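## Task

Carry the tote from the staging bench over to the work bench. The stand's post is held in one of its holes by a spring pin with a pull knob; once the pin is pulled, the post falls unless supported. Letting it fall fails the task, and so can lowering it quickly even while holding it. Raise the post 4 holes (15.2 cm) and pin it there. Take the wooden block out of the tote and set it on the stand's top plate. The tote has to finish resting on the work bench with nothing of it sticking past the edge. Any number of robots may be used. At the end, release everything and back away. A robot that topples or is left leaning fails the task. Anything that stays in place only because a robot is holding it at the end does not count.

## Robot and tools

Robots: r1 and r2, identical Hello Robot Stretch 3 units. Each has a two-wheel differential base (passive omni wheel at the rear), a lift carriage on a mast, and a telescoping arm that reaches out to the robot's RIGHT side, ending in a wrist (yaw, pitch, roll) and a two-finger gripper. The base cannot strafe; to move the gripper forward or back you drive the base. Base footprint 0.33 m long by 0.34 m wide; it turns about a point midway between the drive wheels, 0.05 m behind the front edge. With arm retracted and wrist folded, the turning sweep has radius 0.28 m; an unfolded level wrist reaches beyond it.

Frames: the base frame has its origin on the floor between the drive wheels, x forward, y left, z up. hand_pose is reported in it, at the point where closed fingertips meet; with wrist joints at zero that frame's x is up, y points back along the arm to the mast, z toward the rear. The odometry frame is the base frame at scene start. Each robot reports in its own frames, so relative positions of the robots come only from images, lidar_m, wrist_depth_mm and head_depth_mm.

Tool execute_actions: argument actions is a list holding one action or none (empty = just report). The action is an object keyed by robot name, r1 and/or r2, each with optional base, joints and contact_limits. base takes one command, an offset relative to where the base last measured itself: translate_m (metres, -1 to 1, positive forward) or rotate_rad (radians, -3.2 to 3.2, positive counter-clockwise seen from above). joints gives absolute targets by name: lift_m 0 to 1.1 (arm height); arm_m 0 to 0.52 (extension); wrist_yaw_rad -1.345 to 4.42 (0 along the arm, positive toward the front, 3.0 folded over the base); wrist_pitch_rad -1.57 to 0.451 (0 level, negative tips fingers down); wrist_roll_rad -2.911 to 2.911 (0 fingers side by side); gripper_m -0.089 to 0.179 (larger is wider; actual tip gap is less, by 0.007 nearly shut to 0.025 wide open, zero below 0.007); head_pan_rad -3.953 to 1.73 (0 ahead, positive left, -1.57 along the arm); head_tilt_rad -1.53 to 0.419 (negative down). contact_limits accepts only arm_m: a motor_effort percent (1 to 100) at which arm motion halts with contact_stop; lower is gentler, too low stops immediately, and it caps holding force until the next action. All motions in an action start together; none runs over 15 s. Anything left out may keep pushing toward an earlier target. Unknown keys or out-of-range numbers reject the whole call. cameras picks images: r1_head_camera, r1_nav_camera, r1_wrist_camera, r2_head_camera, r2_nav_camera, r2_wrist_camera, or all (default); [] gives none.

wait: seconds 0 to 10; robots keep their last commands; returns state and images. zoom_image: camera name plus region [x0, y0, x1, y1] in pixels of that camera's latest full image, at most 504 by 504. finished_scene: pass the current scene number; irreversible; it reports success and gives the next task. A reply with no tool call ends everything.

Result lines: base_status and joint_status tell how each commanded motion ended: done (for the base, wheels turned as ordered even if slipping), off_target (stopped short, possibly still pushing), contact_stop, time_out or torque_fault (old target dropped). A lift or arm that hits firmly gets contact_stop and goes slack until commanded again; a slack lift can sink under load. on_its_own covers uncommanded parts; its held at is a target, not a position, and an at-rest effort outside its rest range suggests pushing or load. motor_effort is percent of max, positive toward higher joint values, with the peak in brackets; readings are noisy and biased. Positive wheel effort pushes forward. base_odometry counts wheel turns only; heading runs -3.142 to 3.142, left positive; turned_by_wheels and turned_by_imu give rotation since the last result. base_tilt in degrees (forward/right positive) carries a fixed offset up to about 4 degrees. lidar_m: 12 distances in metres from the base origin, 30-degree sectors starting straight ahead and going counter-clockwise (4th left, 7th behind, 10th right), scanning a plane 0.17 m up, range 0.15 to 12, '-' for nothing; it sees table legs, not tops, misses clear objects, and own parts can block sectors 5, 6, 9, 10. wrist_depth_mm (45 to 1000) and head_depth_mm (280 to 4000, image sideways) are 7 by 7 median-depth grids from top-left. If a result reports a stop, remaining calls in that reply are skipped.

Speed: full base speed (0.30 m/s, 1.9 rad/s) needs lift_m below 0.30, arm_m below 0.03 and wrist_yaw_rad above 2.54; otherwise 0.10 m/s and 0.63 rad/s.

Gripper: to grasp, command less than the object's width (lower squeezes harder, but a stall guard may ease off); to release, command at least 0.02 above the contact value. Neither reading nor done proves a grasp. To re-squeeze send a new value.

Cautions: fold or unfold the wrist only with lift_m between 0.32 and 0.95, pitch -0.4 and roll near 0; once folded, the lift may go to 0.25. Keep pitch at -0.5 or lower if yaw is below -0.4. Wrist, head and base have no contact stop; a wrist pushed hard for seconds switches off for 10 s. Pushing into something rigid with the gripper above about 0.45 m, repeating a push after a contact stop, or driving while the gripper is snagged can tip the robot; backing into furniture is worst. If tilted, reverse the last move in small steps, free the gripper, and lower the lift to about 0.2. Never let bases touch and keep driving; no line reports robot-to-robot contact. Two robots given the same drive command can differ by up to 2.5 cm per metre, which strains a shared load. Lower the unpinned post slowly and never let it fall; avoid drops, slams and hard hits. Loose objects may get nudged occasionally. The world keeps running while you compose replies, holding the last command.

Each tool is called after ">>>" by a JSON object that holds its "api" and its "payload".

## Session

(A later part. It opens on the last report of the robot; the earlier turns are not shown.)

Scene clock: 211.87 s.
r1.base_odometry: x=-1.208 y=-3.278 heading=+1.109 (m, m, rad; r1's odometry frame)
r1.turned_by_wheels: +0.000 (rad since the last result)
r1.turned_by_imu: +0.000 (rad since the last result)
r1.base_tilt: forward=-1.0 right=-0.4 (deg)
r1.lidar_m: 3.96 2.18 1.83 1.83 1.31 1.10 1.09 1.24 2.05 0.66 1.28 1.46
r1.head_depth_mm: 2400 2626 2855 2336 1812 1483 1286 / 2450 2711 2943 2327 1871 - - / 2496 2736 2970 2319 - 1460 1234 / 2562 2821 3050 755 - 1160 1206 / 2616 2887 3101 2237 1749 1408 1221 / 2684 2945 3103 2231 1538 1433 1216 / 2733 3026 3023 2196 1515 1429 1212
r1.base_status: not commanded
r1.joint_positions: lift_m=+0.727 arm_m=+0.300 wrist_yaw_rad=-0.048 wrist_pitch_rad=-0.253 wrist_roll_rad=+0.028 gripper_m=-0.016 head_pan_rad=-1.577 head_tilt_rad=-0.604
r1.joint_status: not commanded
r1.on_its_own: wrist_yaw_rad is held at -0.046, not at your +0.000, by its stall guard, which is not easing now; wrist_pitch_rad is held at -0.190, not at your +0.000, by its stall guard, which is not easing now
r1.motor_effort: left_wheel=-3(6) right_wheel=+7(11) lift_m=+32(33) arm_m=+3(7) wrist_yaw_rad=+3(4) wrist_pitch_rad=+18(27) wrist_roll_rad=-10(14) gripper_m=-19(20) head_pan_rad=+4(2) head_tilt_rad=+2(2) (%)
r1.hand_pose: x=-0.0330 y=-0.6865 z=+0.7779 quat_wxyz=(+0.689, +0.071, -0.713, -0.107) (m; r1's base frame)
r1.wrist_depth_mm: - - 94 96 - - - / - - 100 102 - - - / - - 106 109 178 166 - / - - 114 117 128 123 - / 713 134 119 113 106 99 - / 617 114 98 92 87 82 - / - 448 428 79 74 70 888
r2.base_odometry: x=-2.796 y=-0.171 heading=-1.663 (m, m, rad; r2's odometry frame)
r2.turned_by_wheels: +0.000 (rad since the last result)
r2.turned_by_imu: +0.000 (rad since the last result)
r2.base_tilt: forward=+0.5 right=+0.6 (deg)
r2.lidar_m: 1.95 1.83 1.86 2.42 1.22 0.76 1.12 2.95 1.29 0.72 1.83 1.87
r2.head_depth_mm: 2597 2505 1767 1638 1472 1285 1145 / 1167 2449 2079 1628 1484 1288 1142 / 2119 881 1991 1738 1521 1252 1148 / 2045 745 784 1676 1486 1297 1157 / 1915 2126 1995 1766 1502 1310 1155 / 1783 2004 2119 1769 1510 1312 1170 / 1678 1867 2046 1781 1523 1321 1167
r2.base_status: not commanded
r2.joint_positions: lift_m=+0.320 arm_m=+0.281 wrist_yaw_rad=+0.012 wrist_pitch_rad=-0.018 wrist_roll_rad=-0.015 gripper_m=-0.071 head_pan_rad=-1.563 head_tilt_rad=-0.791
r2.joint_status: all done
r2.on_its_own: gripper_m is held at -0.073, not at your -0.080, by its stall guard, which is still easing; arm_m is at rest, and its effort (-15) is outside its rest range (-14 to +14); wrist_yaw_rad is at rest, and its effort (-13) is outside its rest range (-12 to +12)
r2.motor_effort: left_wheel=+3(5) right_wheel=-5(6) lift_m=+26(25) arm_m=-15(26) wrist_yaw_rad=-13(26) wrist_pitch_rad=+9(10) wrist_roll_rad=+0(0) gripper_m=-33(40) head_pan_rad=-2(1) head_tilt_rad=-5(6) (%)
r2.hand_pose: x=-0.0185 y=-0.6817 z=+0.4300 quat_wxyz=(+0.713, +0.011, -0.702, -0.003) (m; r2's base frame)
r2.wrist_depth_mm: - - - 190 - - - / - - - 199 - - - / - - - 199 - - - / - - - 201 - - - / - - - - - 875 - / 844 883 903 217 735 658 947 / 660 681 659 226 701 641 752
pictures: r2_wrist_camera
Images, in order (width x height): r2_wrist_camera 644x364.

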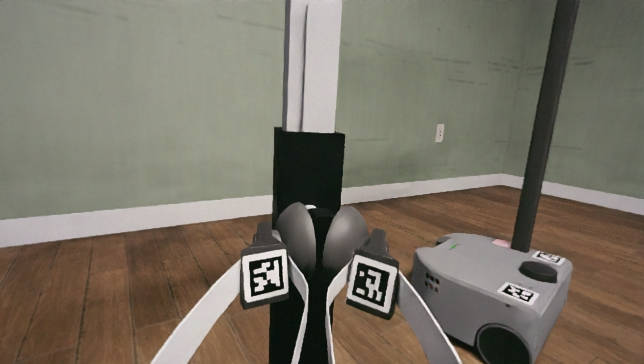

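>>> {"api": "execute_actions", "payload": {"actions": [{"r2":{"joints":{"gripper_m":0.06}}}], "cameras": []}}

>>> {"api": "execute_actions", "payload": {"actions": [{"r2":{"joints":{"arm_m":0.298,"wrist_yaw_rad":0}}}], "cameras": ["r2_wrist_camera"]}}

>>> {"api": "execute_actions", "payload": {"actions": [{"r2":{"joints":{"gripper_m":-0.04}}}], "cameras": ["r2_wrist_camera"]}}

>>> {"api": "execute_actions", "payload": {"actions": [{"r2":{"joints":{"arm_m":0.292}}}], "cameras": []}}

>>> {"api": "execute_actions", "payload": {"actions": [{"r1":{"joints":{"lift_m":0.86}}}], "cameras": ["r2_wrist_camera","r2_head_camera"]}}

Scene clock: 213.83 s.
r1.base_odometry: x=-1.208 y=-3.278 heading=+1.109 (m, m, rad; r1's odometry frame)
r1.turned_by_wheels: +0.000 (rad since the last result)
r1.turned_by_imu: +0.000 (rad since the last result)
r1.base_tilt: forward=-1.0 right=-0.4 (deg)
r1.lidar_m: 3.99 2.19 1.84 1.83 1.30 1.10 1.10 1.23 2.04 0.66 1.28 1.47
r1.head_depth_mm: 2411 2638 2864 2352 1826 1492 1286 / 2469 2684 2896 2331 1861 - - / 2490 2763 2932 2302 - 1457 1235 / 2548 2806 3011 752 - 1164 1205 / 2602 2868 3070 2248 1756 1412 1213 / 2673 2979 3032 2223 1543 1435 1213 / 2699 3058 3058 2195 1517 1425 1213
r1.base_status: not commanded
r1.joint_positions: lift_m=+0.727 arm_m=+0.300 wrist_yaw_rad=-0.048 wrist_pitch_rad=-0.253 wrist_roll_rad=+0.028 gripper_m=-0.016 head_pan_rad=-1.577 head_tilt_rad=-0.604
r1.joint_status: not commanded
r1.on_its_own: wrist_yaw_rad is held at -0.046, not at your +0.000, by its stall guard, which is not easing now; wrist_pitch_rad is held at -0.190, not at your +0.000, by its stall guard, which is not easing now
r1.motor_effort: left_wheel=-3(3) right_wheel=+6(7) lift_m=+32(32) arm_m=+3(3) wrist_yaw_rad=+2(2) wrist_pitch_rad=+18(19) wrist_roll_rad=-11(11) gripper_m=-20(19) head_pan_rad=+3(3) head_tilt_rad=+2(2) (%)
r1.hand_pose: x=-0.0330 y=-0.6865 z=+0.7779 quat_wxyz=(+0.689, +0.071, -0.713, -0.107) (m; r1's base frame)
r1.wrist_depth_mm: - - 94 96 - - - / - - 100 102 - - - / - - 106 109 178 165 - / - - 114 116 127 123 - / 743 133 119 113 106 99 - / 620 114 98 92 87 82 - / - 458 426 79 74 70 864
r2.base_odometry: x=-2.796 y=-0.171 heading=-1.664 (m, m, rad; r2's odometry frame)
r2.turned_by_wheels: +0.000 (rad since the last result)
r2.turned_by_imu: +0.000 (rad since the last result)
r2.base_tilt: forward=+0.6 right=+0.6 (deg)
r2.lidar_m: 1.95 1.83 1.87 2.42 1.22 0.76 1.12 2.95 1.29 0.72 1.84 1.87
r2.head_depth_mm: 2622 2505 1753 1641 1476 1279 1133 / 2188 2452 2062 1636 1475 1289 1145 / 2130 885 1968 1734 1524 1252 1146 / 2040 743 788 1669 1452 1300 1149 / 1899 2141 2012 1775 1502 1312 1157 / 1783 2018 2121 1775 1506 1311 1166 / 1666 1871 2041 1791 1517 1319 1166
r2.base_status: not commanded
r2.joint_positions: lift_m=+0.320 arm_m=+0.280 wrist_yaw_rad=+0.004 wrist_pitch_rad=-0.018 wrist_roll_rad=-0.015 gripper_m=+0.060 head_pan_rad=-1.563 head_tilt_rad=-0.791
r2.joint_status: all done
r2.motor_effort: left_wheel=+0(3) right_wheel=+0(6) lift_m=+26(25) arm_m=-5(15) wrist_yaw_rad=-4(13) wrist_pitch_rad=+8(9) wrist_roll_rad=+0(0) gripper_m=+0(84) head_pan_rad=-3(3) head_tilt_rad=-6(5) (%)
r2.hand_pose: x=-0.0205 y=-0.6811 z=+0.4302 quat_wxyz=(+0.713, +0.008, -0.702, -0.005) (m; r2's base frame)
r2.wrist_depth_mm: - - - 193 - - - / - - - 202 - - - / - - - 202 - - - / - - - 204 - - - / - - - 205 - - - / 854 886 803 222 - 670 - / 674 681 672 229 701 618 753
pictures: none
No camera images: the call's "cameras" was empty. Leave "cameras" out to get every camera's image.

Scene clock: 214.83 s.
r1.base_odometry: x=-1.208 y=-3.278 heading=+1.109 (m, m, rad; r1's odometry frame)
r1.turned_by_wheels: +0.000 (rad since the last result)
r1.turned_by_imu: +0.000 (rad since the last result)
r1.base_tilt: forward=-0.9 right=-0.5 (deg)
r1.lidar_m: 3.99 2.18 1.84 1.83 1.31 1.10 1.09 1.24 2.04 0.66 1.28 1.47
r1.head_depth_mm: 2395 2645 2843 2361 1819 1483 1289 / 2453 2689 2920 2320 1858 - - / 2515 2746 2985 2323 - 1456 1237 / 2594 2812 2960 755 - 1166 1207 / 2621 2893 3115 2261 1702 1437 1216 / 2684 2972 3092 2240 1525 1444 1212 / 2711 3036 3047 2206 1525 1424 1211
r1.base_status: not commanded
r1.joint_positions: lift_m=+0.727 arm_m=+0.300 wrist_yaw_rad=-0.048 wrist_pitch_rad=-0.253 wrist_roll_rad=+0.028 gripper_m=-0.016 head_pan_rad=-1.577 head_tilt_rad=-0.604
r1.joint_status: not commanded
r1.on_its_own: wrist_yaw_rad is held at -0.046, not at your +0.000, by its stall guard, which is not easing now; wrist_pitch_rad is held at -0.190, not at your +0.000, by its stall guard, which is not easing now
r1.motor_effort: left_wheel=-2(2) right_wheel=+7(7) lift_m=+32(32) arm_m=+3(3) wrist_yaw_rad=+2(2) wrist_pitch_rad=+19(19) wrist_roll_rad=-11(11) gripper_m=-19(20) head_pan_rad=+4(2) head_tilt_rad=+2(2) (%)
r1.hand_pose: x=-0.0330 y=-0.6865 z=+0.7779 quat_wxyz=(+0.689, +0.071, -0.713, -0.107) (m; r1's base frame)
r1.wrist_depth_mm: - - 94 96 - - - / - - 99 102 - - - / - - 106 109 178 165 - / - - 114 116 128 123 - / 728 133 119 113 106 99 - / 621 114 98 92 87 82 - / - 451 412 79 74 70 856
r2.base_odometry: x=-2.796 y=-0.171 heading=-1.664 (m, m, rad; r2's odometry frame)
r2.turned_by_wheels: +0.000 (rad since the last result)
r2.turned_by_imu: +0.000 (rad since the last result)
r2.base_tilt: forward=+0.4 right=+0.7 (deg)
r2.lidar_m: 1.95 1.83 1.87 2.41 1.22 0.75 1.12 2.95 1.29 0.72 1.83 1.88
r2.head_depth_mm: 2642 2502 1766 1642 1474 1279 1140 / 2201 2455 2085 1640 1482 1289 1144 / 2116 884 1992 1732 1524 1263 1145 / 2067 742 791 1666 1451 1304 1151 / 1898 2149 2000 1759 1495 1306 1159 / 1787 2012 2137 1770 1505 1320 1162 / 1676 1864 2044 1788 1524 1325 1170
r2.base_status: not commanded
r2.joint_positions: lift_m=+0.320 arm_m=+0.298 wrist_yaw_rad=+0.003 wrist_pitch_rad=-0.018 wrist_roll_rad=-0.015 gripper_m=+0.060 head_pan_rad=-1.563 head_tilt_rad=-0.791
r2.joint_status: all done
r2.motor_effort: left_wheel=+1(1) right_wheel=+0(0) lift_m=+25(26) arm_m=+6(6) wrist_yaw_rad=-3(4) wrist_pitch_rad=+8(9) wrist_roll_rad=+0(1) gripper_m=+0(0) head_pan_rad=-2(3) head_tilt_rad=-6(6) (%)
r2.hand_pose: x=-0.0206 y=-0.6984 z=+0.4302 quat_wxyz=(+0.713, +0.008, -0.702, -0.005) (m; r2's base frame)
r2.wrist_depth_mm: - - - 175 - - - / - - - 181 - - - / - - - 182 - - - / - - - 186 - - - / - - - 186 - 867 - / 842 865 780 201 - 663 934 / 671 667 694 209 687 610 761
pictures: r2_wrist_camera
Images, in order (width x height): r2_wrist_camera 644x364.

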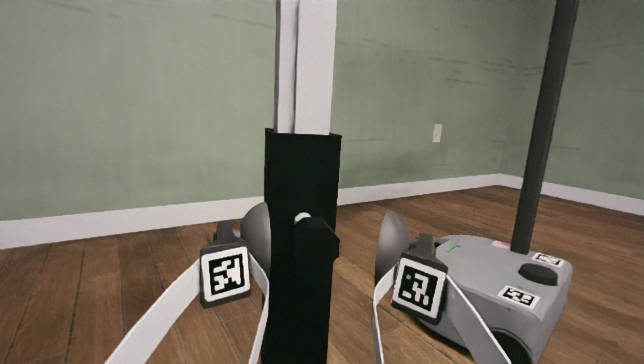

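Scene clock: 216.33 s.
r1.base_odometry: x=-1.208 y=-3.278 heading=+1.109 (m, m, rad; r1's odometry frame)
r1.turned_by_wheels: +0.000 (rad since the last result)
r1.turned_by_imu: +0.000 (rad since the last result)
r1.base_tilt: forward=-1.0 right=-0.3 (deg)
r1.lidar_m: 3.97 2.18 1.83 1.83 1.30 1.10 1.10 1.23 2.04 0.66 1.28 1.46
r1.head_depth_mm: 2391 2591 2880 2359 1826 1492 1286 / 2453 2668 2937 2307 1866 - - / 2500 2734 2931 2292 - 1461 1240 / 2530 2844 3024 753 - 1166 1210 / 2620 2898 3104 2257 1715 1417 1217 / 2672 2973 3047 2230 1525 1430 1216 / 2717 3043 2987 2208 1509 1428 1213
r1.base_status: not commanded
r1.joint_positions: lift_m=+0.727 arm_m=+0.300 wrist_yaw_rad=-0.048 wrist_pitch_rad=-0.253 wrist_roll_rad=+0.028 gripper_m=-0.016 head_pan_rad=-1.577 head_tilt_rad=-0.604
r1.joint_status: not commanded
r1.on_its_own: wrist_yaw_rad is held at -0.046, not at your +0.000, by its stall guard, which is not easing now; wrist_pitch_rad is held at -0.190, not at your +0.000, by its stall guard, which is not easing now
r1.motor_effort: left_wheel=-3(2) right_wheel=+7(7) lift_m=+32(32) arm_m=+3(3) wrist_yaw_rad=+3(2) wrist_pitch_rad=+18(19) wrist_roll_rad=-11(11) gripper_m=-19(19) head_pan_rad=+3(3) head_tilt_rad=+2(3) (%)
r1.hand_pose: x=-0.0330 y=-0.6865 z=+0.7779 quat_wxyz=(+0.689, +0.071, -0.713, -0.107) (m; r1's base frame)
r1.wrist_depth_mm: - - 94 96 - - - / - - 99 102 - - - / - - 106 109 178 166 - / - - 114 116 128 123 - / 740 133 119 113 105 99 - / 624 114 98 92 87 82 - / - 459 418 79 74 70 874
r2.base_odometry: x=-2.796 y=-0.171 heading=-1.664 (m, m, rad; r2's odometry frame)
r2.turned_by_wheels: +0.000 (rad since the last result)
r2.turned_by_imu: +0.000 (rad since the last result)
r2.base_tilt: forward=+0.4 right=+0.6 (deg)
r2.lidar_m: 1.95 1.83 1.86 2.42 1.22 0.76 1.13 2.95 1.29 0.72 1.83 1.87
r2.head_depth_mm: 2635 2524 1765 1641 1467 1284 1137 / 2193 2417 2098 1634 1480 1286 1145 / 2138 881 1990 1735 1524 1263 1144 / 2047 743 788 1674 1454 1303 1152 / 1902 2125 2001 1766 1492 1310 1159 / 1788 2013 2120 1772 1515 1316 1164 / 1674 1874 2038 1793 1516 1324 1169
r2.base_status: not commanded
r2.joint_positions: lift_m=+0.320 arm_m=+0.298 wrist_yaw_rad=+0.010 wrist_pitch_rad=-0.019 wrist_roll_rad=-0.015 gripper_m=-0.039 head_pan_rad=-1.563 head_tilt_rad=-0.791
r2.joint_status: all done
r2.motor_effort: left_wheel=+2(2) right_wheel=-4(4) lift_m=+26(26) arm_m=+1(6) wrist_yaw_rad=-11(12) wrist_pitch_rad=+9(9) wrist_roll_rad=+0(0) gripper_m=-25(100) head_pan_rad=-1(2) head_tilt_rad=-5(6) (%)
r2.hand_pose: x=-0.0188 y=-0.6987 z=+0.4299 quat_wxyz=(+0.713, +0.011, -0.702, -0.003) (m; r2's base frame)
r2.wrist_depth_mm: - - - 176 - - - / - - - 181 - - - / - - - 182 - - - / - - - 185 - - - / - - - 151 - 899 - / 841 870 886 199 699 653 927 / 692 676 664 208 707 630 747
pictures: r2_wrist_camera
Images, in order (width x height): r2_wrist_camera 644x364.

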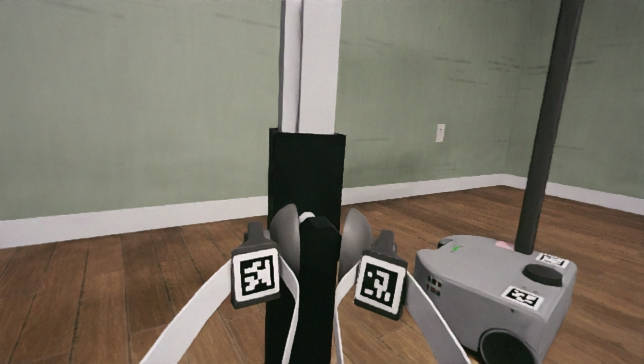

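Scene clock: 217.13 s.
r1.base_odometry: x=-1.208 y=-3.278 heading=+1.109 (m, m, rad; r1's odometry frame)
r1.turned_by_wheels: +0.000 (rad since the last result)
r1.turned_by_imu: +0.000 (rad since the last result)
r1.base_tilt: forward=-1.0 right=-0.4 (deg)
r1.lidar_m: 3.97 2.18 1.83 1.83 1.31 1.10 1.09 1.23 2.05 0.66 1.28 1.46
r1.head_depth_mm: 2397 2638 2878 2337 1827 1486 1286 / 2435 2714 2942 2313 1856 - - / 2499 2789 2978 2315 - 1462 1238 / 2548 2803 3008 755 - 1162 1211 / 2596 2866 3090 2253 1709 1408 1215 / 2653 2951 3077 2234 1520 1442 1218 / 2728 3013 3031 2219 1514 1426 1209
r1.base_status: not commanded
r1.joint_positions: lift_m=+0.727 arm_m=+0.300 wrist_yaw_rad=-0.048 wrist_pitch_rad=-0.253 wrist_roll_rad=+0.028 gripper_m=-0.016 head_pan_rad=-1.577 head_tilt_rad=-0.604
r1.joint_status: not commanded
r1.on_its_own: wrist_yaw_rad is held at -0.046, not at your +0.000, by its stall guard, which is not easing now; wrist_pitch_rad is held at -0.190, not at your +0.000, by its stall guard, which is not easing now
r1.motor_effort: left_wheel=-3(3) right_wheel=+7(7) lift_m=+32(32) arm_m=+3(2) wrist_yaw_rad=+2(2) wrist_pitch_rad=+18(19) wrist_roll_rad=-11(10) gripper_m=-20(20) head_pan_rad=+4(4) head_tilt_rad=+2(3) (%)
r1.hand_pose: x=-0.0330 y=-0.6865 z=+0.7779 quat_wxyz=(+0.689, +0.071, -0.713, -0.107) (m; r1's base frame)
r1.wrist_depth_mm: - - 94 96 - - - / - - 99 102 - - - / - - 106 109 179 167 - / - - 114 116 128 123 - / 747 133 119 113 105 99 - / 623 114 98 92 87 82 - / - 455 422 80 74 70 862
r2.base_odometry: x=-2.796 y=-0.171 heading=-1.663 (m, m, rad; r2's odometry frame)
r2.turned_by_wheels: +0.000 (rad since the last result)
r2.turned_by_imu: +0.000 (rad since the last result)
r2.base_tilt: forward=+0.5 right=+0.5 (deg)
r2.lidar_m: 1.95 1.83 1.86 2.41 1.22 0.76 1.12 2.95 1.29 0.72 1.84 1.87
r2.head_depth_mm: 2638 2523 1753 1640 1475 1283 1137 / 1171 2445 2088 1633 1467 1291 1144 / 2120 882 1990 1742 1521 1256 1148 / 2068 743 787 1671 1482 1297 1149 / 1905 2156 2006 1772 1502 1304 1159 / 1777 2007 2122 1767 1517 1315 1164 / 1679 1877 2026 1783 1527 1319 1165
r2.base_status: not commanded
r2.joint_positions: lift_m=+0.320 arm_m=+0.293 wrist_yaw_rad=+0.010 wrist_pitch_rad=-0.019 wrist_roll_rad=-0.015 gripper_m=-0.036 head_pan_rad=-1.563 head_tilt_rad=-0.791
r2.joint_status: all done
r2.on_its_own: arm_m is at rest, and its effort (-17) is outside its rest range (-14 to +14)
r2.motor_effort: left_wheel=+3(3) right_wheel=-5(5) lift_m=+26(25) arm_m=-17(19) wrist_yaw_rad=-11(12) wrist_pitch_rad=+9(9) wrist_roll_rad=+0(0) gripper_m=-23(25) head_pan_rad=-2(2) head_tilt_rad=-5(6) (%)
r2.hand_pose: x=-0.0188 y=-0.6939 z=+0.4299 quat_wxyz=(+0.713, +0.011, -0.702, -0.003) (m; r2's base frame)
r2.wrist_depth_mm: - - - 181 - - - / - - - 186 - - - / - - - 188 - - - / - - - 189 - - - / - - - 154 - 868 - / 840 865 883 204 708 658 933 / 660 665 658 211 700 623 762
pictures: none
No camera images: the call's "cameras" was empty. Leave "cameras" out to get every camera's image.

Scene clock: 219.17 s.
r1.base_odometry: x=-1.208 y=-3.278 heading=+1.109 (m, m, rad; r1's odometry frame)
r1.turned_by_wheels: +0.000 (rad since the last result)
r1.turned_by_imu: +0.000 (rad since the last result)
r1.base_tilt: forward=-0.9 right=-0.2 (deg)
r1.lidar_m: 3.96 2.18 1.84 1.83 1.30 1.10 1.09 1.24 2.05 0.66 1.28 1.47
r1.head_depth_mm: 2416 2630 2843 2461 - - - / 2444 2687 2913 - 1778 1473 1248 / 2483 2728 2986 - 1740 1467 1240 / 2557 2810 668 - 1679 1164 1209 / 2613 2904 3054 2175 1708 1413 1208 / 2641 2924 3068 2230 1528 1440 1219 / 2734 3029 3029 2212 1519 1425 1213
r1.base_status: not commanded
r1.joint_positions: lift_m=+0.859 arm_m=+0.300 wrist_yaw_rad=-0.048 wrist_pitch_rad=-0.254 wrist_roll_rad=+0.029 gripper_m=-0.016 head_pan_rad=-1.577 head_tilt_rad=-0.604
r1.joint_status: all done
r1.on_its_own: wrist_yaw_rad is held at -0.046, not at your +0.000, by its stall guard, which is not easing now; wrist_pitch_rad is held at -0.190, not at your +0.000, by its stall guard, which is not easing now
r1.motor_effort: left_wheel=-2(3) right_wheel=+8(7) lift_m=+41(43) arm_m=+4(3) wrist_yaw_rad=+3(2) wrist_pitch_rad=+19(19) wrist_roll_rad=-11(11) gripper_m=-19(20) head_pan_rad=+3(4) head_tilt_rad=+2(2) (%)
r1.hand_pose: x=-0.0330 y=-0.6864 z=+0.9104 quat_wxyz=(+0.689, +0.071, -0.713, -0.107) (m; r1's base frame)
r1.wrist_depth_mm: - - 94 96 - - - / - - 100 102 - - - / - - 106 109 179 165 - / - - 114 117 127 124 - / - 133 119 114 106 99 - / 757 114 98 92 87 82 - / - - - 79 74 70 -
r2.base_odometry: x=-2.796 y=-0.171 heading=-1.663 (m, m, rad; r2's odometry frame)
r2.turned_by_wheels: +0.000 (rad since the last result)
r2.turned_by_imu: +0.000 (rad since the last result)
r2.base_tilt: forward=+0.5 right=+0.6 (deg)
r2.lidar_m: 1.95 1.83 1.86 2.41 1.21 0.75 1.12 2.95 1.29 0.72 1.84 1.86
r2.head_depth_mm: 2644 2506 1763 1635 1476 1277 1136 / 808 2576 2089 1633 1481 1293 1137 / 780 816 2089 1727 1518 1256 1148 / 639 681 1975 1669 1482 1303 1157 / 1877 2019 2125 1766 1504 1309 1158 / 1800 2005 2117 1778 1507 1313 1165 / 1680 1878 2045 1777 1522 1323 1171
r2.base_status: not commanded
r2.joint_positions: lift_m=+0.320 arm_m=+0.293 wrist_yaw_rad=+0.010 wrist_pitch_rad=-0.019 wrist_roll_rad=-0.015 gripper_m=-0.036 head_pan_rad=-1.563 head_tilt_rad=-0.791
r2.joint_status: not commanded
r2.on_its_own: arm_m is at rest, and its effort (-17) is outside its rest range (-14 to +14)
r2.motor_effort: left_wheel=+3(3) right_wheel=-6(5) lift_m=+26(26) arm_m=-17(17) wrist_yaw_rad=-11(11) wrist_pitch_rad=+9(9) wrist_roll_rad=+0(1) gripper_m=-23(23) head_pan_rad=-3(2) head_tilt_rad=-6(6) (%)
r2.hand_pose: x=-0.0188 y=-0.6939 z=+0.4299 quat_wxyz=(+0.713, +0.011, -0.702, -0.003) (m; r2's base frame)
r2.wrist_depth_mm: - - - 181 - - - / - - - 187 - - - / - - - 189 - - - / - - - 189 - - - / - - - 155 - 879 - / 861 866 872 205 703 657 938 / 650 687 653 213 689 609 761
pictures: r2_head_camera (sideways: a quarter turn clockwise sets it upright), r2_wrist_camera
Images, in order (width x height): r2_head_camera 896x504, r2_wrist_camera 644x364.

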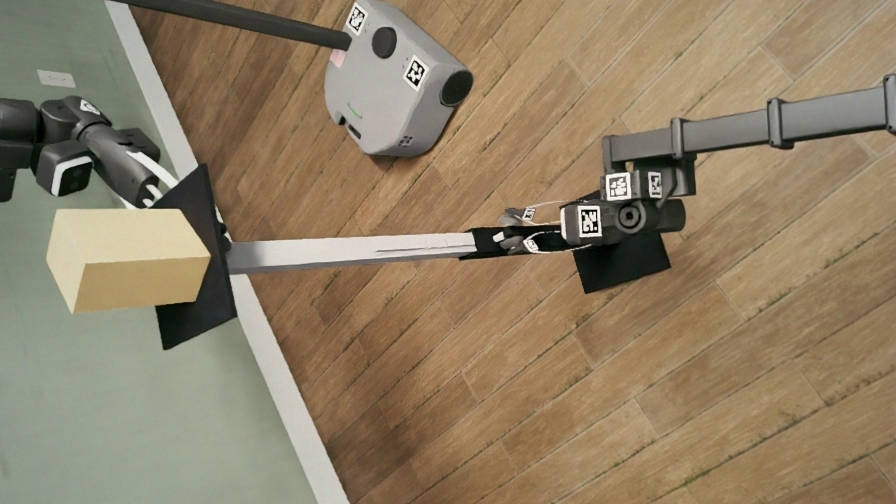

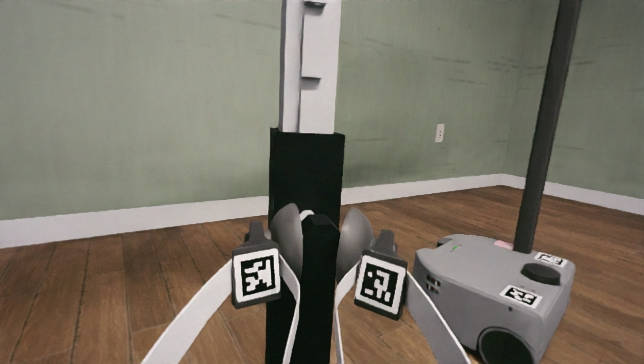

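>>> {"api": "execute_actions", "payload": {"actions": [{"r1":{"joints":{"lift_m":0.88}}}], "cameras": []}}

>>> {"api": "execute_actions", "payload": {"actions": [{"r2":{"joints":{"gripper_m":0.06}}}], "cameras": []}}

>>> {"api": "execute_actions", "payload": {"actions": [{"r1":{"joints":{"lift_m":0.897}}}], "cameras": ["r2_wrist_camera","r1_head_camera"]}}

Scene clock: 220.67 s.
r1.base_odometry: x=-1.208 y=-3.278 heading=+1.109 (m, m, rad; r1's odometry frame)
r1.turned_by_wheels: +0.000 (rad since the last result)
r1.turned_by_imu: +0.000 (rad since the last result)
r1.base_tilt: forward=-0.9 right=-0.4 (deg)
r1.lidar_m: 3.96 2.17 1.84 1.84 1.31 1.10 1.10 1.24 2.05 0.66 1.28 1.46
r1.head_depth_mm: 2405 2638 2860 2457 - - 1228 / 2455 2697 2946 - 1745 1479 1245 / 2495 2743 2971 - 1789 1464 1238 / 2557 2791 652 2176 1665 1168 1207 / 2638 2892 3076 2248 1715 1413 1220 / 2666 2945 3070 2214 1530 1437 1224 / 2710 3015 3022 2206 1514 1425 1211
r1.base_status: not commanded
r1.joint_positions: lift_m=+0.879 arm_m=+0.300 wrist_yaw_rad=-0.048 wrist_pitch_rad=-0.254 wrist_roll_rad=+0.029 gripper_m=-0.016 head_pan_rad=-1.577 head_tilt_rad=-0.604
r1.joint_status: all done
r1.on_its_own: wrist_yaw_rad is held at -0.046, not at your +0.000, by its stall guard, which is not easing now; wrist_pitch_rad is held at -0.190, not at your +0.000, by its stall guard, which is not easing now
r1.motor_effort: left_wheel=-2(2) right_wheel=+7(7) lift_m=+41(43) arm_m=+3(3) wrist_yaw_rad=+2(3) wrist_pitch_rad=+18(19) wrist_roll_rad=-11(11) gripper_m=-20(20) head_pan_rad=+4(4) head_tilt_rad=+2(2) (%)
r1.hand_pose: x=-0.0330 y=-0.6864 z=+0.9304 quat_wxyz=(+0.689, +0.071, -0.713, -0.108) (m; r1's base frame)
r1.wrist_depth_mm: - - 94 96 - - - / - - 99 102 - - - / - - 106 109 179 166 - / - - 114 116 127 124 - / - 134 119 113 106 99 - / 776 114 98 92 87 82 - / 738 - - 79 74 70 -
r2.base_odometry: x=-2.796 y=-0.171 heading=-1.663 (m, m, rad; r2's odometry frame)
r2.turned_by_wheels: +0.000 (rad since the last result)
r2.turned_by_imu: +0.000 (rad since the last result)
r2.base_tilt: forward=+0.5 right=+0.6 (deg)
r2.lidar_m: 1.95 1.83 1.87 2.42 1.22 0.76 1.12 2.95 1.29 0.72 1.84 1.87
r2.head_depth_mm: 2637 2516 1759 1635 1469 1287 1133 / 2334 2589 2088 1635 1477 1297 1145 / 760 2401 2105 1737 1518 1259 1144 / 621 671 1999 1673 1478 1299 1153 / 1855 2040 2123 1762 1505 1305 1156 / 1784 2012 2131 1776 1515 1314 1162 / 1675 1873 2044 1794 1521 1327 1167
r2.base_status: not commanded
r2.joint_positions: lift_m=+0.320 arm_m=+0.293 wrist_yaw_rad=+0.010 wrist_pitch_rad=-0.019 wrist_roll_rad=-0.015 gripper_m=-0.036 head_pan_rad=-1.563 head_tilt_rad=-0.791
r2.joint_status: not commanded
r2.on_its_own: arm_m is at rest, and its effort (-17) is outside its rest range (-14 to +14)
r2.motor_effort: left_wheel=+3(3) right_wheel=-5(5) lift_m=+25(26) arm_m=-17(17) wrist_yaw_rad=-11(11) wrist_pitch_rad=+9(9) wrist_roll_rad=-1(0) gripper_m=-23(23) head_pan_rad=-2(2) head_tilt_rad=-6(5) (%)
r2.hand_pose: x=-0.0188 y=-0.6939 z=+0.4299 quat_wxyz=(+0.713, +0.011, -0.702, -0.003) (m; r2's base frame)
r2.wrist_depth_mm: - - - 181 - - - / - - - 187 - - - / - - - 189 - - - / - - - 190 - - - / - - - 155 - 863 - / 842 862 869 204 709 654 945 / 673 674 669 214 682 639 755
pictures: none
No camera images: the call's "cameras" was empty. Leave "cameras" out to get every camera's image.

Scene clock: 222.13 s.
r1.base_odometry: x=-1.208 y=-3.278 heading=+1.109 (m, m, rad; r1's odometry frame)
r1.turned_by_wheels: +0.000 (rad since the last result)
r1.turned_by_imu: +0.000 (rad since the last result)
r1.base_tilt: forward=-1.1 right=-0.3 (deg)
r1.lidar_m: 3.96 2.18 1.84 1.83 1.30 1.10 1.09 1.24 2.05 0.66 1.28 1.46
r1.head_depth_mm: 2386 2641 2880 2468 - - 1227 / 2455 2690 2919 - 1746 1470 1245 / 2494 2779 3008 - 1781 1465 1235 / 2537 2793 653 2181 1680 1166 1207 / 2581 2892 3023 2262 1706 1440 1212 / 2665 2955 3073 2226 1529 1433 1216 / 2712 3015 3043 2213 1508 1427 1211
r1.base_status: not commanded
r1.joint_positions: lift_m=+0.879 arm_m=+0.300 wrist_yaw_rad=-0.048 wrist_pitch_rad=-0.254 wrist_roll_rad=+0.029 gripper_m=-0.016 head_pan_rad=-1.577 head_tilt_rad=-0.604
r1.joint_status: not commanded
r1.on_its_own: wrist_yaw_rad is held at -0.046, not at your +0.000, by its stall guard, which is not easing now; wrist_pitch_rad is held at -0.190, not at your +0.000, by its stall guard, which is not easing now
r1.motor_effort: left_wheel=-2(3) right_wheel=+7(7) lift_m=+41(40) arm_m=+3(4) wrist_yaw_rad=+2(2) wrist_pitch_rad=+19(19) wrist_roll_rad=-11(11) gripper_m=-19(19) head_pan_rad=+3(3) head_tilt_rad=+3(2) (%)
r1.hand_pose: x=-0.0330 y=-0.6864 z=+0.9304 quat_wxyz=(+0.689, +0.071, -0.713, -0.108) (m; r1's base frame)
r1.wrist_depth_mm: - - 94 96 - - - / - - 99 102 - - - / - - 106 109 178 165 - / - - 114 117 127 124 - / - 133 119 114 106 99 - / 770 114 98 92 87 82 - / 736 - - 79 74 70 -
r2.base_odometry: x=-2.796 y=-0.171 heading=-1.664 (m, m, rad; r2's odometry frame)
r2.turned_by_wheels: +0.000 (rad since the last result)
r2.turned_by_imu: +0.000 (rad since the last result)
r2.base_tilt: forward=+0.5 right=+0.6 (deg)
r2.lidar_m: 1.95 1.83 1.87 2.41 1.22 0.75 1.12 2.95 1.29 0.72 1.83 1.87
r2.head_depth_mm: 2640 2527 1767 1634 1466 1281 1137 / 2335 2565 2067 1635 1473 1291 1145 / 762 2396 2096 1726 1511 1249 1146 / 623 673 1990 1679 1457 1301 1153 / 1856 2048 2138 1773 1512 1308 1158 / 1781 2004 2135 1769 1516 1321 1165 / 1678 1859 2034 1783 1522 1326 1167
r2.base_status: not commanded
r2.joint_positions: lift_m=+0.320 arm_m=+0.292 wrist_yaw_rad=+0.004 wrist_pitch_rad=-0.018 wrist_roll_rad=-0.015 gripper_m=+0.060 head_pan_rad=-1.563 head_tilt_rad=-0.791
r2.joint_status: all done
r2.motor_effort: left_wheel=+1(4) right_wheel=+0(6) lift_m=+26(25) arm_m=-6(18) wrist_yaw_rad=-4(12) wrist_pitch_rad=+9(9) wrist_roll_rad=+0(0) gripper_m=+0(88) head_pan_rad=-2(2) head_tilt_rad=-5(5) (%)
r2.hand_pose: x=-0.0205 y=-0.6931 z=+0.4301 quat_wxyz=(+0.713, +0.008, -0.702, -0.005) (m; r2's base frame)
r2.wrist_depth_mm: - - - 178 - - - / - - - 187 - - - / - - - 189 - - - / - - - 190 - - - / - - - 192 - - - / 817 867 798 206 - 651 - / 677 690 692 217 695 604 763
pictures: none
No camera images: the call's "cameras" was empty. Leave "cameras" out to get every camera's image.

Scene clock: 223.00 s.
r1.base_odometry: x=-1.208 y=-3.278 heading=+1.109 (m, m, rad; r1's odometry frame)
r1.turned_by_wheels: +0.000 (rad since the last result)
r1.turned_by_imu: +0.000 (rad since the last result)
r1.base_tilt: forward=-1.1 right=-0.2 (deg)
r1.lidar_m: 3.98 2.18 1.83 1.83 1.30 1.10 1.10 1.24 2.04 0.66 1.29 1.46
r1.head_depth_mm: 2404 2635 2874 2510 - - 1235 / 2464 2687 2903 - 1747 1474 1248 / 2502 2743 2995 - 1779 1461 1233 / 2553 2788 651 - 1650 1167 1207 / 2616 2890 3083 2254 1710 1434 1213 / 2675 2944 3080 2208 1525 1436 1220 / 2716 3017 3019 2199 1508 1429 1210
r1.base_status: not commanded
r1.joint_positions: lift_m=+0.896 arm_m=+0.300 wrist_yaw_rad=-0.047 wrist_pitch_rad=-0.263 wrist_roll_rad=+0.033 gripper_m=-0.016 head_pan_rad=-1.577 head_tilt_rad=-0.604
r1.joint_status: all done
r1.on_its_own: wrist_yaw_rad is held at -0.046, not at your +0.000, by its stall guard, which is not easing now; wrist_pitch_rad is held at -0.190, not at your +0.000, by its stall guard, which is not easing now
r1.motor_effort: left_wheel=-2(2) right_wheel=+7(7) lift_m=+43(46) arm_m=+2(3) wrist_yaw_rad=+2(2) wrist_pitch_rad=+21(22) wrist_roll_rad=-13(12) gripper_m=-19(19) head_pan_rad=+2(4) head_tilt_rad=+2(2) (%)
r1.hand_pose: x=-0.0329 y=-0.6857 z=+0.9451 quat_wxyz=(+0.687, +0.074, -0.714, -0.111) (m; r1's base frame)
r1.wrist_depth_mm: - - 94 96 - - - / - - 99 102 - - - / - - 106 109 176 162 - / - - 114 116 128 123 - / - 134 119 113 105 98 - / 808 114 99 92 87 82 - / 758 - - 80 74 71 -
r2.base_odometry: x=-2.796 y=-0.171 heading=-1.664 (m, m, rad; r2's odometry frame)
r2.turned_by_wheels: +0.000 (rad since the last result)
r2.turned_by_imu: +0.000 (rad since the last result)
r2.base_tilt: forward=+0.5 right=+0.7 (deg)
r2.lidar_m: 1.95 1.83 1.87 2.42 1.22 0.76 1.12 2.95 1.29 0.72 1.84 1.87
r2.head_depth_mm: 2645 2511 1771 1643 1470 1284 1139 / 2312 2576 2088 1624 1475 1294 1143 / 747 2462 2084 1740 1516 1255 1146 / 612 703 1998 1667 1448 1308 1158 / 1851 2079 2159 1766 1508 1307 1162 / 1790 2005 2134 1775 1518 1320 1165 / 1678 1868 2053 1780 1521 1318 1168
r2.base_status: not commanded
r2.joint_positions: lift_m=+0.320 arm_m=+0.292 wrist_yaw_rad=+0.004 wrist_pitch_rad=-0.018 wrist_roll_rad=-0.015 gripper_m=+0.060 head_pan_rad=-1.563 head_tilt_rad=-0.791
r2.joint_status: not commanded
r2.motor_effort: left_wheel=+1(1) right_wheel=-1(1) lift_m=+25(25) arm_m=-5(5) wrist_yaw_rad=-4(4) wrist_pitch_rad=+9(9) wrist_roll_rad=+0(0) gripper_m=+0(0) head_pan_rad=-2(2) head_tilt_rad=-6(5) (%)
r2.hand_pose: x=-0.0205 y=-0.6931 z=+0.4301 quat_wxyz=(+0.713, +0.008, -0.702, -0.005) (m; r2's base frame)
r2.wrist_depth_mm: - - - 180 - - - / - - - 187 - - - / - - - 188 - - - / - - - 192 - - - / - - - 191 - - - / 812 842 798 207 - 664 - / 640 671 658 215 694 597 764
pictures: r1_head_camera (sideways: a quarter turn clockwise sets it upright), r2_wrist_camera
Images, in order (width x height): r1_head_camera 896x504, r2_wrist_camera 644x364.

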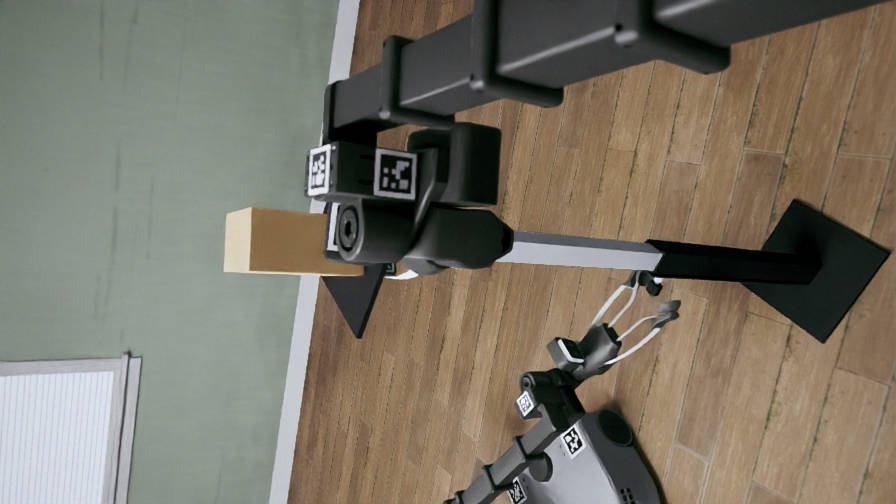

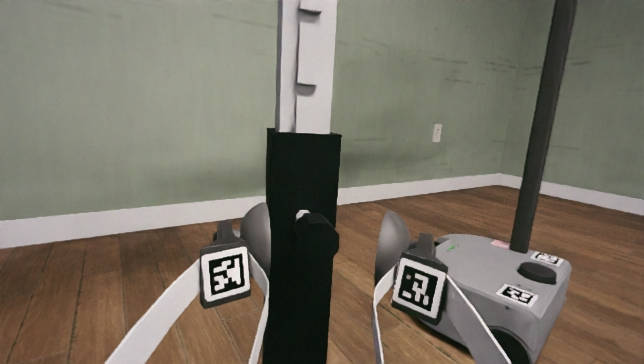

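Pitch effort rose; likely snapped. Test by lowering.

>>> {"api": "execute_actions", "payload": {"actions": [{"r1":{"joints":{"lift_m":0.885}}}], "cameras": ["r2_wrist_camera"]}}

Scene clock: 223.90 s.
r1.base_odometry: x=-1.208 y=-3.278 heading=+1.109 (m, m, rad; r1's odometry frame)
r1.turned_by_wheels: +0.000 (rad since the last result)
r1.turned_by_imu: +0.000 (rad since the last result)
r1.base_tilt: forward=-0.9 right=-0.3 (deg)
r1.lidar_m: 3.97 2.18 1.84 1.83 1.30 1.10 1.09 1.24 2.04 0.66 1.28 1.46
r1.head_depth_mm: 2406 2613 2858 2480 - - 1228 / 2438 2689 2926 - 1749 1472 1248 / 2520 2742 2988 - 1782 1460 1233 / 2561 2787 651 2224 1661 1171 1211 / 2608 2892 3100 2254 1714 1449 1219 / 2638 2964 3051 2236 1523 1436 1221 / 2724 3040 3017 2214 1520 1422 1209
r1.base_status: not commanded
r1.joint_positions: lift_m=+0.885 arm_m=+0.300 wrist_yaw_rad=-0.047 wrist_pitch_rad=-0.257 wrist_roll_rad=+0.025 gripper_m=-0.016 head_pan_rad=-1.577 head_tilt_rad=-0.604
r1.joint_status: all done
r1.on_its_own: wrist_yaw_rad is held at -0.046, not at your +0.000, by its stall guard, which is not easing now; wrist_pitch_rad is held at -0.190, not at your +0.000, by its stall guard, which is not easing now
r1.motor_effort: left_wheel=-2(2) right_wheel=+5(6) lift_m=+27(38) arm_m=+2(3) wrist_yaw_rad=+2(2) wrist_pitch_rad=+20(21) wrist_roll_rad=-10(12) gripper_m=-19(20) head_pan_rad=+3(3) head_tilt_rad=+1(1) (%)
r1.hand_pose: x=-0.0329 y=-0.6862 z=+0.9353 quat_wxyz=(+0.690, +0.073, -0.711, -0.108) (m; r1's base frame)
r1.wrist_depth_mm: - - 94 96 - - - / - - 100 102 - - - / - - 106 109 178 165 - / - - 115 117 126 123 - / - 132 119 113 106 99 - / 771 115 98 92 87 82 - / 749 - - 79 74 70 -
r2.base_odometry: x=-2.796 y=-0.171 heading=-1.664 (m, m, rad; r2's odometry frame)
r2.turned_by_wheels: +0.000 (rad since the last result)
r2.turned_by_imu: +0.000 (rad since the last result)
r2.base_tilt: forward=+0.5 right=+0.7 (deg)
r2.lidar_m: 1.95 1.83 1.86 2.42 1.22 0.75 1.12 2.95 1.29 0.72 1.83 1.87
r2.head_depth_mm: 2659 2511 1753 1639 1467 1285 1138 / 2285 2584 2080 1625 1481 1292 1147 / 760 2469 2076 1741 1516 1246 1149 / 617 678 1982 1665 1453 1300 1156 / 1856 2031 2148 1764 1500 1312 1160 / 1794 2020 2134 1777 1515 1319 1162 / 1679 1879 2049 1772 1525 1323 1169
r2.base_status: not commanded
r2.joint_positions: lift_m=+0.320 arm_m=+0.292 wrist_yaw_rad=+0.004 wrist_pitch_rad=-0.018 wrist_roll_rad=-0.015 gripper_m=+0.060 head_pan_rad=-1.563 head_tilt_rad=-0.791
r2.joint_status: not commanded
r2.motor_effort: left_wheel=+1(1) right_wheel=+0(0) lift_m=+26(25) arm_m=-5(5) wrist_yaw_rad=-4(4) wrist_pitch_rad=+8(9) wrist_roll_rad=+0(0) gripper_m=+0(0) head_pan_rad=-2(3) head_tilt_rad=-5(5) (%)
r2.hand_pose: x=-0.0205 y=-0.6931 z=+0.4301 quat_wxyz=(+0.713, +0.008, -0.702, -0.005) (m; r2's base frame)
r2.wrist_depth_mm: - - - 180 - - - / - - - 186 - - - / - - - 189 - - - / - - - 191 - - - / - - - 193 - - - / 829 869 805 207 - 659 - / 677 672 686 214 687 613 749
pictures: r2_wrist_camera
Images, in order (width x height): r2_wrist_camera 644x364.

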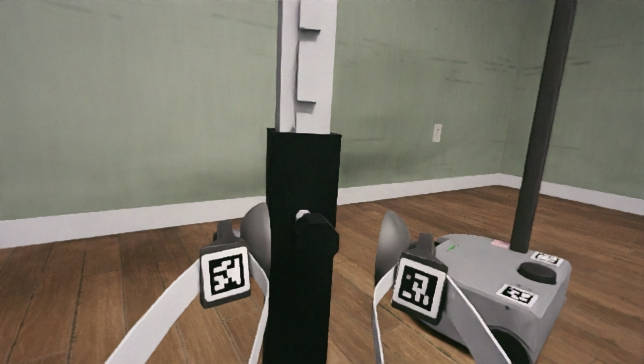

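>>> {"api": "execute_actions", "payload": {"actions": [{"r1":{"joints":{"lift_m":0.91}},"r2":{"joints":{"arm_m":0.24}}}], "cameras": ["r2_wrist_camera"]}}

Scene clock: 225.50 s.
r1.base_odometry: x=-1.208 y=-3.278 heading=+1.109 (m, m, rad; r1's odometry frame)
r1.turned_by_wheels: +0.000 (rad since the last result)
r1.turned_by_imu: +0.000 (rad since the last result)
r1.base_tilt: forward=-1.0 right=-0.4 (deg)
r1.lidar_m: 3.98 2.18 1.84 1.83 1.30 1.10 1.09 1.24 2.04 0.66 1.29 1.46
r1.head_depth_mm: 2386 2641 2897 - - 1430 1249 / 2435 2701 2912 - 1798 1473 1242 / 2503 2725 2918 - 1785 1468 1243 / 2563 2732 641 2097 1626 1346 1208 / 2593 2879 3089 2246 1764 1439 1216 / 2672 2968 3090 2225 1529 1436 1217 / 2704 3043 3017 2190 1508 1424 1214
r1.base_status: not commanded
r1.joint_positions: lift_m=+0.909 arm_m=+0.300 wrist_yaw_rad=-0.046 wrist_pitch_rad=-0.307 wrist_roll_rad=+0.039 gripper_m=-0.016 head_pan_rad=-1.577 head_tilt_rad=-0.604
r1.joint_status: all done
r1.on_its_own: wrist_yaw_rad is held at -0.046, not at your +0.000, by its stall guard, which is not easing now; wrist_pitch_rad is held at -0.190, not at your +0.000, by its stall guard, which is not easing now; wrist_pitch_rad is at rest, and its effort (+34) is outside its rest range (-20 to +32)
r1.motor_effort: left_wheel=-3(4) right_wheel=+9(11) lift_m=+49(48) arm_m=+1(2) wrist_yaw_rad=+0(1) wrist_pitch_rad=+34(35) wrist_roll_rad=-15(15) gripper_m=-19(20) head_pan_rad=+4(3) head_tilt_rad=+1(2) (%)
r1.hand_pose: x=-0.0323 y=-0.6817 z=+0.9472 quat_wxyz=(+0.682, +0.090, -0.714, -0.126) (m; r1's base frame)
r1.wrist_depth_mm: - - 93 95 - - - / - - 99 102 - - - / - - 106 109 164 152 - / - - 115 118 126 119 - / - 131 119 111 104 97 - / 776 119 99 92 87 82 - / - - - 81 75 71 -
r2.base_odometry: x=-2.796 y=-0.171 heading=-1.664 (m, m, rad; r2's odometry frame)
r2.turned_by_wheels: +0.000 (rad since the last result)
r2.turned_by_imu: +0.000 (rad since the last result)
r2.base_tilt: forward=+0.5 right=+0.4 (deg)
r2.lidar_m: 1.95 1.83 1.87 2.41 1.22 0.76 1.12 2.95 1.29 0.72 1.84 1.86
r2.head_depth_mm: 2638 2538 1766 1648 1472 1277 1133 / 2378 2607 2090 1632 1469 1305 1139 / 741 2460 2091 1736 1480 1250 1147 / 609 711 1990 1658 1452 1303 1155 / 1853 2096 2124 1762 1510 1309 1158 / 1772 2004 2127 1780 1511 1318 1164 / 1673 1874 2060 1797 1527 1324 1170
r2.base_status: not commanded
r2.joint_positions: lift_m=+0.320 arm_m=+0.240 wrist_yaw_rad=+0.003 wrist_pitch_rad=-0.018 wrist_roll_rad=-0.015 gripper_m=+0.060 head_pan_rad=-1.563 head_tilt_rad=-0.791
r2.joint_status: all done
r2.motor_effort: left_wheel=+1(1) right_wheel=+0(1) lift_m=+26(26) arm_m=-5(5) wrist_yaw_rad=-4(4) wrist_pitch_rad=+9(9) wrist_roll_rad=+0(0) gripper_m=+0(0) head_pan_rad=-2(2) head_tilt_rad=-6(6) (%)
r2.hand_pose: x=-0.0206 y=-0.6411 z=+0.4301 quat_wxyz=(+0.713, +0.008, -0.702, -0.005) (m; r2's base frame)
r2.wrist_depth_mm: - - - 228 - - - / - - - - - - - / - - - 244 - - - / - - - 244 - - - / - - - 251 - 959 - / 859 858 808 265 - 692 - / 679 680 711 275 728 687 764
pictures: r2_wrist_camera
Images, in order (width x height): r2_wrist_camera 644x364.

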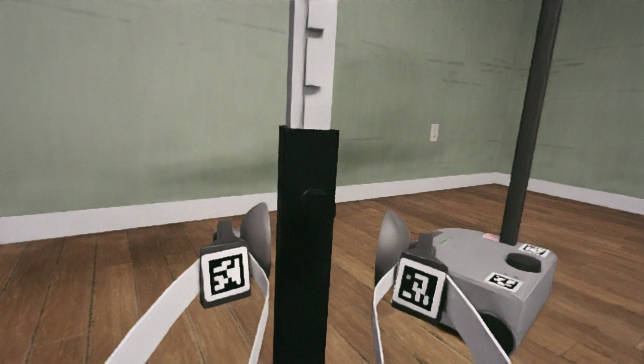

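Locked. Release.

>>> {"api": "execute_actions", "payload": {"actions": [{"r1":{"joints":{"lift_m":0.885}},"r2":{"joints":{"arm_m":0.0}}}], "cameras": []}}

>>> {"api": "execute_actions", "payload": {"actions": [{"r1":{"joints":{"lift_m":0.87,"gripper_m":0.1,"wrist_pitch_rad":-0.1}}}], "cameras": []}}

>>> {"api": "execute_actions", "payload": {"actions": [{"r1":{"joints":{"arm_m":0.0}}}], "cameras": ["r1_head_camera","r1_nav_camera"]}}

Scene clock: 228.63 s.
r1.base_odometry: x=-1.207 y=-3.278 heading=+1.109 (m, m, rad; r1's odometry frame)
r1.turned_by_wheels: +0.000 (rad since the last result)
r1.turned_by_imu: +0.001 (rad since the last result)
r1.base_tilt: forward=-0.9 right=-0.5 (deg)
r1.lidar_m: 3.98 2.18 1.84 1.83 1.30 1.10 1.09 1.24 2.04 0.66 1.29 1.47
r1.head_depth_mm: 2379 2641 2857 2466 - - 1227 / 2451 2691 2965 - 1753 1490 1248 / 2492 2762 2975 - 1812 1463 1240 / 2558 2762 650 - 1671 1353 1210 / 2601 2881 3071 2257 1760 1445 1219 / 2646 2955 3097 2217 1659 1442 1222 / 2728 3063 3033 2132 1513 1426 1210
r1.base_status: not commanded
r1.joint_positions: lift_m=+0.885 arm_m=+0.299 wrist_yaw_rad=-0.048 wrist_pitch_rad=-0.237 wrist_roll_rad=+0.015 gripper_m=-0.016 head_pan_rad=-1.577 head_tilt_rad=-0.604
r1.joint_status: all done
r1.on_its_own: wrist_yaw_rad is held at -0.046, not at your +0.000, by its stall guard, which is not easing now; wrist_pitch_rad is held at -0.190, not at your +0.000, by its stall guard, which is not easing now
r1.motor_effort: left_wheel=-1(3) right_wheel=+0(10) lift_m=+18(44) arm_m=+9(8) wrist_yaw_rad=+3(3) wrist_pitch_rad=+14(34) wrist_roll_rad=-6(15) gripper_m=-19(19) head_pan_rad=+2(3) head_tilt_rad=+2(2) (%)
r1.hand_pose: x=-0.0333 y=-0.6874 z=+0.9405 quat_wxyz=(+0.695, +0.066, -0.709, -0.102) (m; r1's base frame)
r1.wrist_depth_mm: - - 97 99 - - - / - - 102 105 - - - / - - 109 111 163 159 - / - - 117 119 121 116 - / - 122 113 105 98 92 - / 797 - 93 84 80 76 - / 749 694 - 81 68 64 -
r2.base_odometry: x=-2.796 y=-0.171 heading=-1.664 (m, m, rad; r2's odometry frame)
r2.turned_by_wheels: +0.000 (rad since the last result)
r2.turned_by_imu: +0.000 (rad since the last result)
r2.base_tilt: forward=+0.5 right=+0.6 (deg)
r2.lidar_m: 1.95 1.83 1.86 2.41 1.22 0.76 1.12 2.95 1.29 0.72 1.83 1.87
r2.head_depth_mm: 2632 2521 1749 1635 1472 1278 1137 / 2295 2629 2092 1626 1480 1291 1147 / 754 2450 2096 1736 1487 1296 1166 / 612 705 1994 1661 1430 1304 1159 / 1829 2106 2134 1766 1507 1316 1156 / 1796 2000 2146 1777 1517 1319 1165 / 1680 1872 2060 1788 1517 1324 1167
r2.base_status: not commanded
r2.joint_positions: lift_m=+0.320 arm_m=+0.003 wrist_yaw_rad=+0.002 wrist_pitch_rad=-0.018 wrist_roll_rad=-0.015 gripper_m=+0.060 head_pan_rad=-1.563 head_tilt_rad=-0.791
r2.joint_status: all done
joint sent to its limit — the command would take r2.arm_m past its lower limit, so that joint was sent only as far as its limit.
r2.motor_effort: left_wheel=+1(0) right_wheel=+0(0) lift_m=+25(26) arm_m=-5(6) wrist_yaw_rad=-2(3) wrist_pitch_rad=+9(9) wrist_roll_rad=+0(1) gripper_m=+0(0) head_pan_rad=-2(2) head_tilt_rad=-5(6) (%)
r2.hand_pose: x=-0.0209 y=-0.4034 z=+0.4301 quat_wxyz=(+0.713, +0.008, -0.702, -0.006) (m; r2's base frame)
r2.wrist_depth_mm: - - - - - - - / - - - - - - - / - - - - - - - / - - - - - - - / - - - - - - - / 827 888 795 874 - 952 - / 670 672 709 636 715 740 773
pictures: none
No camera images: the call's "cameras" was empty. Leave "cameras" out to get every camera's image.

Scene clock: 230.30 s.
r1.base_odometry: x=-1.207 y=-3.278 heading=+1.109 (m, m, rad; r1's odometry frame)
r1.turned_by_wheels: +0.000 (rad since the last result)
r1.turned_by_imu: +0.000 (rad since the last result)
r1.base_tilt: forward=-0.9 right=-0.4 (deg)
r1.lidar_m: 3.96 2.18 1.83 1.83 1.30 1.10 1.10 1.23 2.04 0.66 1.29 1.46
r1.head_depth_mm: 2395 2660 2850 2449 - - 1221 / 2439 2683 2945 - 1735 1476 1243 / 2501 2737 2961 - 1756 1466 1238 / 2534 2755 652 - 1667 1348 1210 / 2599 2865 3112 2247 1752 1445 1220 / 2650 2976 3066 2238 1648 1441 1219 / 2718 3019 3025 2139 1527 1430 1211
r1.base_status: not commanded
r1.joint_positions: lift_m=+0.870 arm_m=+0.300 wrist_yaw_rad=-0.049 wrist_pitch_rad=-0.130 wrist_roll_rad=+0.002 gripper_m=+0.100 head_pan_rad=-1.577 head_tilt_rad=-0.604
r1.joint_status: all done
r1.on_its_own: wrist_yaw_rad is held at -0.046, not at your +0.000, by its stall guard, which is not easing now
r1.motor_effort: left_wheel=-1(1) right_wheel=+1(1) lift_m=+23(23) arm_m=+5(8) wrist_yaw_rad=+3(3) wrist_pitch_rad=+9(26) wrist_roll_rad=-1(6) gripper_m=+1(83) head_pan_rad=+4(2) head_tilt_rad=+1(2) (%)
r1.hand_pose: x=-0.0336 y=-0.6952 z=+0.9518 quat_wxyz=(+0.704, +0.029, -0.707, -0.063) (m; r1's base frame)
r1.wrist_depth_mm: - - 97 98 - - - / - - 100 103 - - - / - - 106 107 - - - / - - 111 113 137 136 - / - 138 116 115 107 100 - / - 108 95 89 84 80 - / 728 - 87 73 69 66 66
r2.base_odometry: x=-2.796 y=-0.171 heading=-1.664 (m, m, rad; r2's odometry frame)
r2.turned_by_wheels: +0.000 (rad since the last result)
r2.turned_by_imu: +0.000 (rad since the last result)
r2.base_tilt: forward=+0.5 right=+0.5 (deg)
r2.lidar_m: 1.95 1.83 1.87 2.41 1.22 0.76 1.12 2.95 1.29 0.72 1.84 1.87
r2.head_depth_mm: 2631 2481 1764 1632 1464 1282 1140 / 2289 2603 2057 1630 1473 1289 1142 / 760 2451 2110 1741 1485 1295 1166 / 613 683 1988 1679 1432 1306 1153 / 1834 2091 2141 1765 1502 1312 1159 / 1797 1992 2134 1783 1511 1316 1162 / 1682 1870 2058 1796 1519 1318 1165
r2.base_status: not commanded
r2.joint_positions: lift_m=+0.320 arm_m=+0.003 wrist_yaw_rad=+0.002 wrist_pitch_rad=-0.018 wrist_roll_rad=-0.015 gripper_m=+0.060 head_pan_rad=-1.563 head_tilt_rad=-0.791
r2.joint_status: not commanded
r2.motor_effort: left_wheel=+1(1) right_wheel=+0(0) lift_m=+26(26) arm_m=-5(5) wrist_yaw_rad=-2(2) wrist_pitch_rad=+9(9) wrist_roll_rad=-1(0) gripper_m=+0(0) head_pan_rad=-2(3) head_tilt_rad=-6(5) (%)
r2.hand_pose: x=-0.0209 y=-0.4034 z=+0.4301 quat_wxyz=(+0.713, +0.008, -0.702, -0.006) (m; r2's base frame)
r2.wrist_depth_mm: - - - - - - - / - - - - - - - / - - - - - - - / - - - - - - - / - - - - - - - / 852 877 788 855 - 949 - / 678 680 680 639 723 754 771
pictures: none
No camera images: the call's "cameras" was empty. Leave "cameras" out to get every camera's image.

Scene clock: 233.70 s.
r1.base_odometry: x=-1.207 y=-3.278 heading=+1.109 (m, m, rad; r1's odometry frame)
r1.turned_by_wheels: +0.000 (rad since the last result)
r1.turned_by_imu: +0.001 (rad since the last result)
r1.base_tilt: forward=-1.1 right=-0.4 (deg)
r1.lidar_m: 3.97 2.18 1.84 1.83 1.30 1.10 1.09 1.23 2.05 0.66 1.28 1.47
r1.head_depth_mm: 2412 2639 2888 2368 1829 1529 - / 2441 2698 2963 2346 1816 1511 - / 2531 2759 2921 2288 1812 - - / 2543 2756 659 2010 1676 - - / 2608 2899 3093 2239 1750 1447 1219 / 2669 2942 3065 2252 1642 1437 1218 / 2738 3067 3043 2134 1518 1436 1212
r1.base_status: not commanded
r1.joint_positions: lift_m=+0.870 arm_m=+0.002 wrist_yaw_rad=-0.047 wrist_pitch_rad=-0.124 wrist_roll_rad=+0.001 gripper_m=+0.100 head_pan_rad=-1.577 head_tilt_rad=-0.604
r1.joint_status: all done
joint sent to its limit — the command would take r1.arm_m past its lower limit, so that joint was sent only as far as its limit.
r1.on_its_own: wrist_yaw_rad is held at -0.046, not at your +0.000, by its stall guard, which is not easing now
r1.motor_effort: left_wheel=+0(1) right_wheel=+1(1) lift_m=+23(23) arm_m=-4(7) wrist_yaw_rad=+2(3) wrist_pitch_rad=+7(9) wrist_roll_rad=+0(1) gripper_m=+0(1) head_pan_rad=+2(3) head_tilt_rad=+2(2) (%)
r1.hand_pose: x=-0.0334 y=-0.3983 z=+0.9534 quat_wxyz=(+0.705, +0.027, -0.707, -0.061) (m; r1's base frame)
r1.wrist_depth_mm: - - - 375 - - - / - - - 390 - - - / - - - 424 - - - / - - - - - - - / - - - - - - - / - - - - - - - / - - - - - - -
r2.base_odometry: x=-2.796 y=-0.171 heading=-1.664 (m, m, rad; r2's odometry frame)
r2.turned_by_wheels: +0.000 (rad since the last result)
r2.turned_by_imu: +0.000 (rad since the last result)
r2.base_tilt: forward=+0.5 right=+0.6 (deg)
r2.lidar_m: 1.95 1.83 1.86 2.42 1.22 0.76 1.12 2.95 1.29 0.72 1.83 1.87
r2.head_depth_mm: 2437 2535 1762 1637 1471 1283 1134 / 2368 2580 2089 1632 1476 1286 1146 / 2206 2456 2103 1730 1474 1297 1163 / 611 723 1989 1666 1428 1306 1151 / 1839 2093 2124 1757 1496 1307 1161 / 1784 1999 2134 1773 1524 1313 1161 / 1675 1872 2061 1795 1520 1324 1169
r2.base_status: not commanded
r2.joint_positions: lift_m=+0.320 arm_m=+0.003 wrist_yaw_rad=+0.002 wrist_pitch_rad=-0.018 wrist_roll_rad=-0.015 gripper_m=+0.060 head_pan_rad=-1.563 head_tilt_rad=-0.791
r2.joint_status: not commanded
r2.motor_effort: left_wheel=+1(1) right_wheel=-1(0) lift_m=+26(26) arm_m=-5(5) wrist_yaw_rad=-2(2) wrist_pitch_rad=+9(8) wrist_roll_rad=+0(0) gripper_m=+0(0) head_pan_rad=-2(3) head_tilt_rad=-5(5) (%)
r2.hand_pose: x=-0.0209 y=-0.4034 z=+0.4301 quat_wxyz=(+0.713, +0.008, -0.702, -0.006) (m; r2's base frame)
r2.wrist_depth_mm: - - - - - - - / - - - - - - - / - - - - - - - / - - - - - - - / - - - - - - - / 823 841 800 865 - 948 - / 684 669 684 640 712 750 786
pictures: r1_head_camera (sideways: a quarter turn clockwise sets it upright), r1_nav_camera (sideways: a quarter turn counterclockwise sets it upright)
Images, in order (width x height): r1_head_camera 896x504, r1_nav_camera 672x504.

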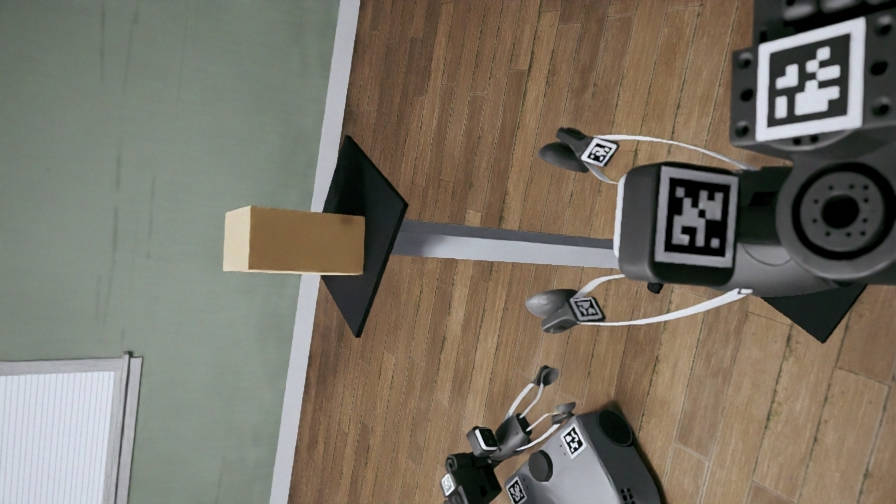

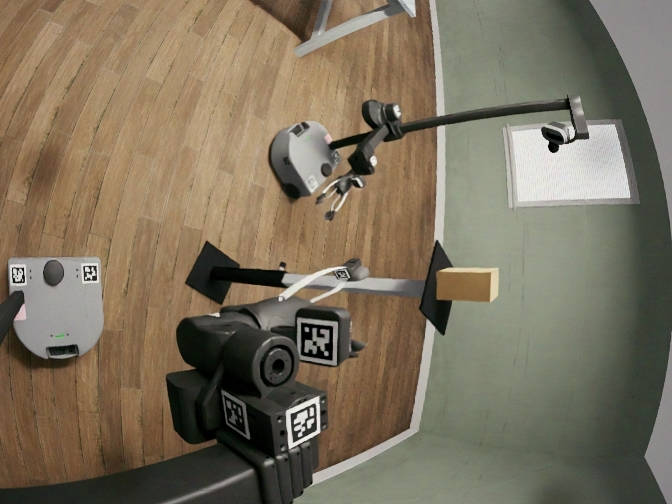

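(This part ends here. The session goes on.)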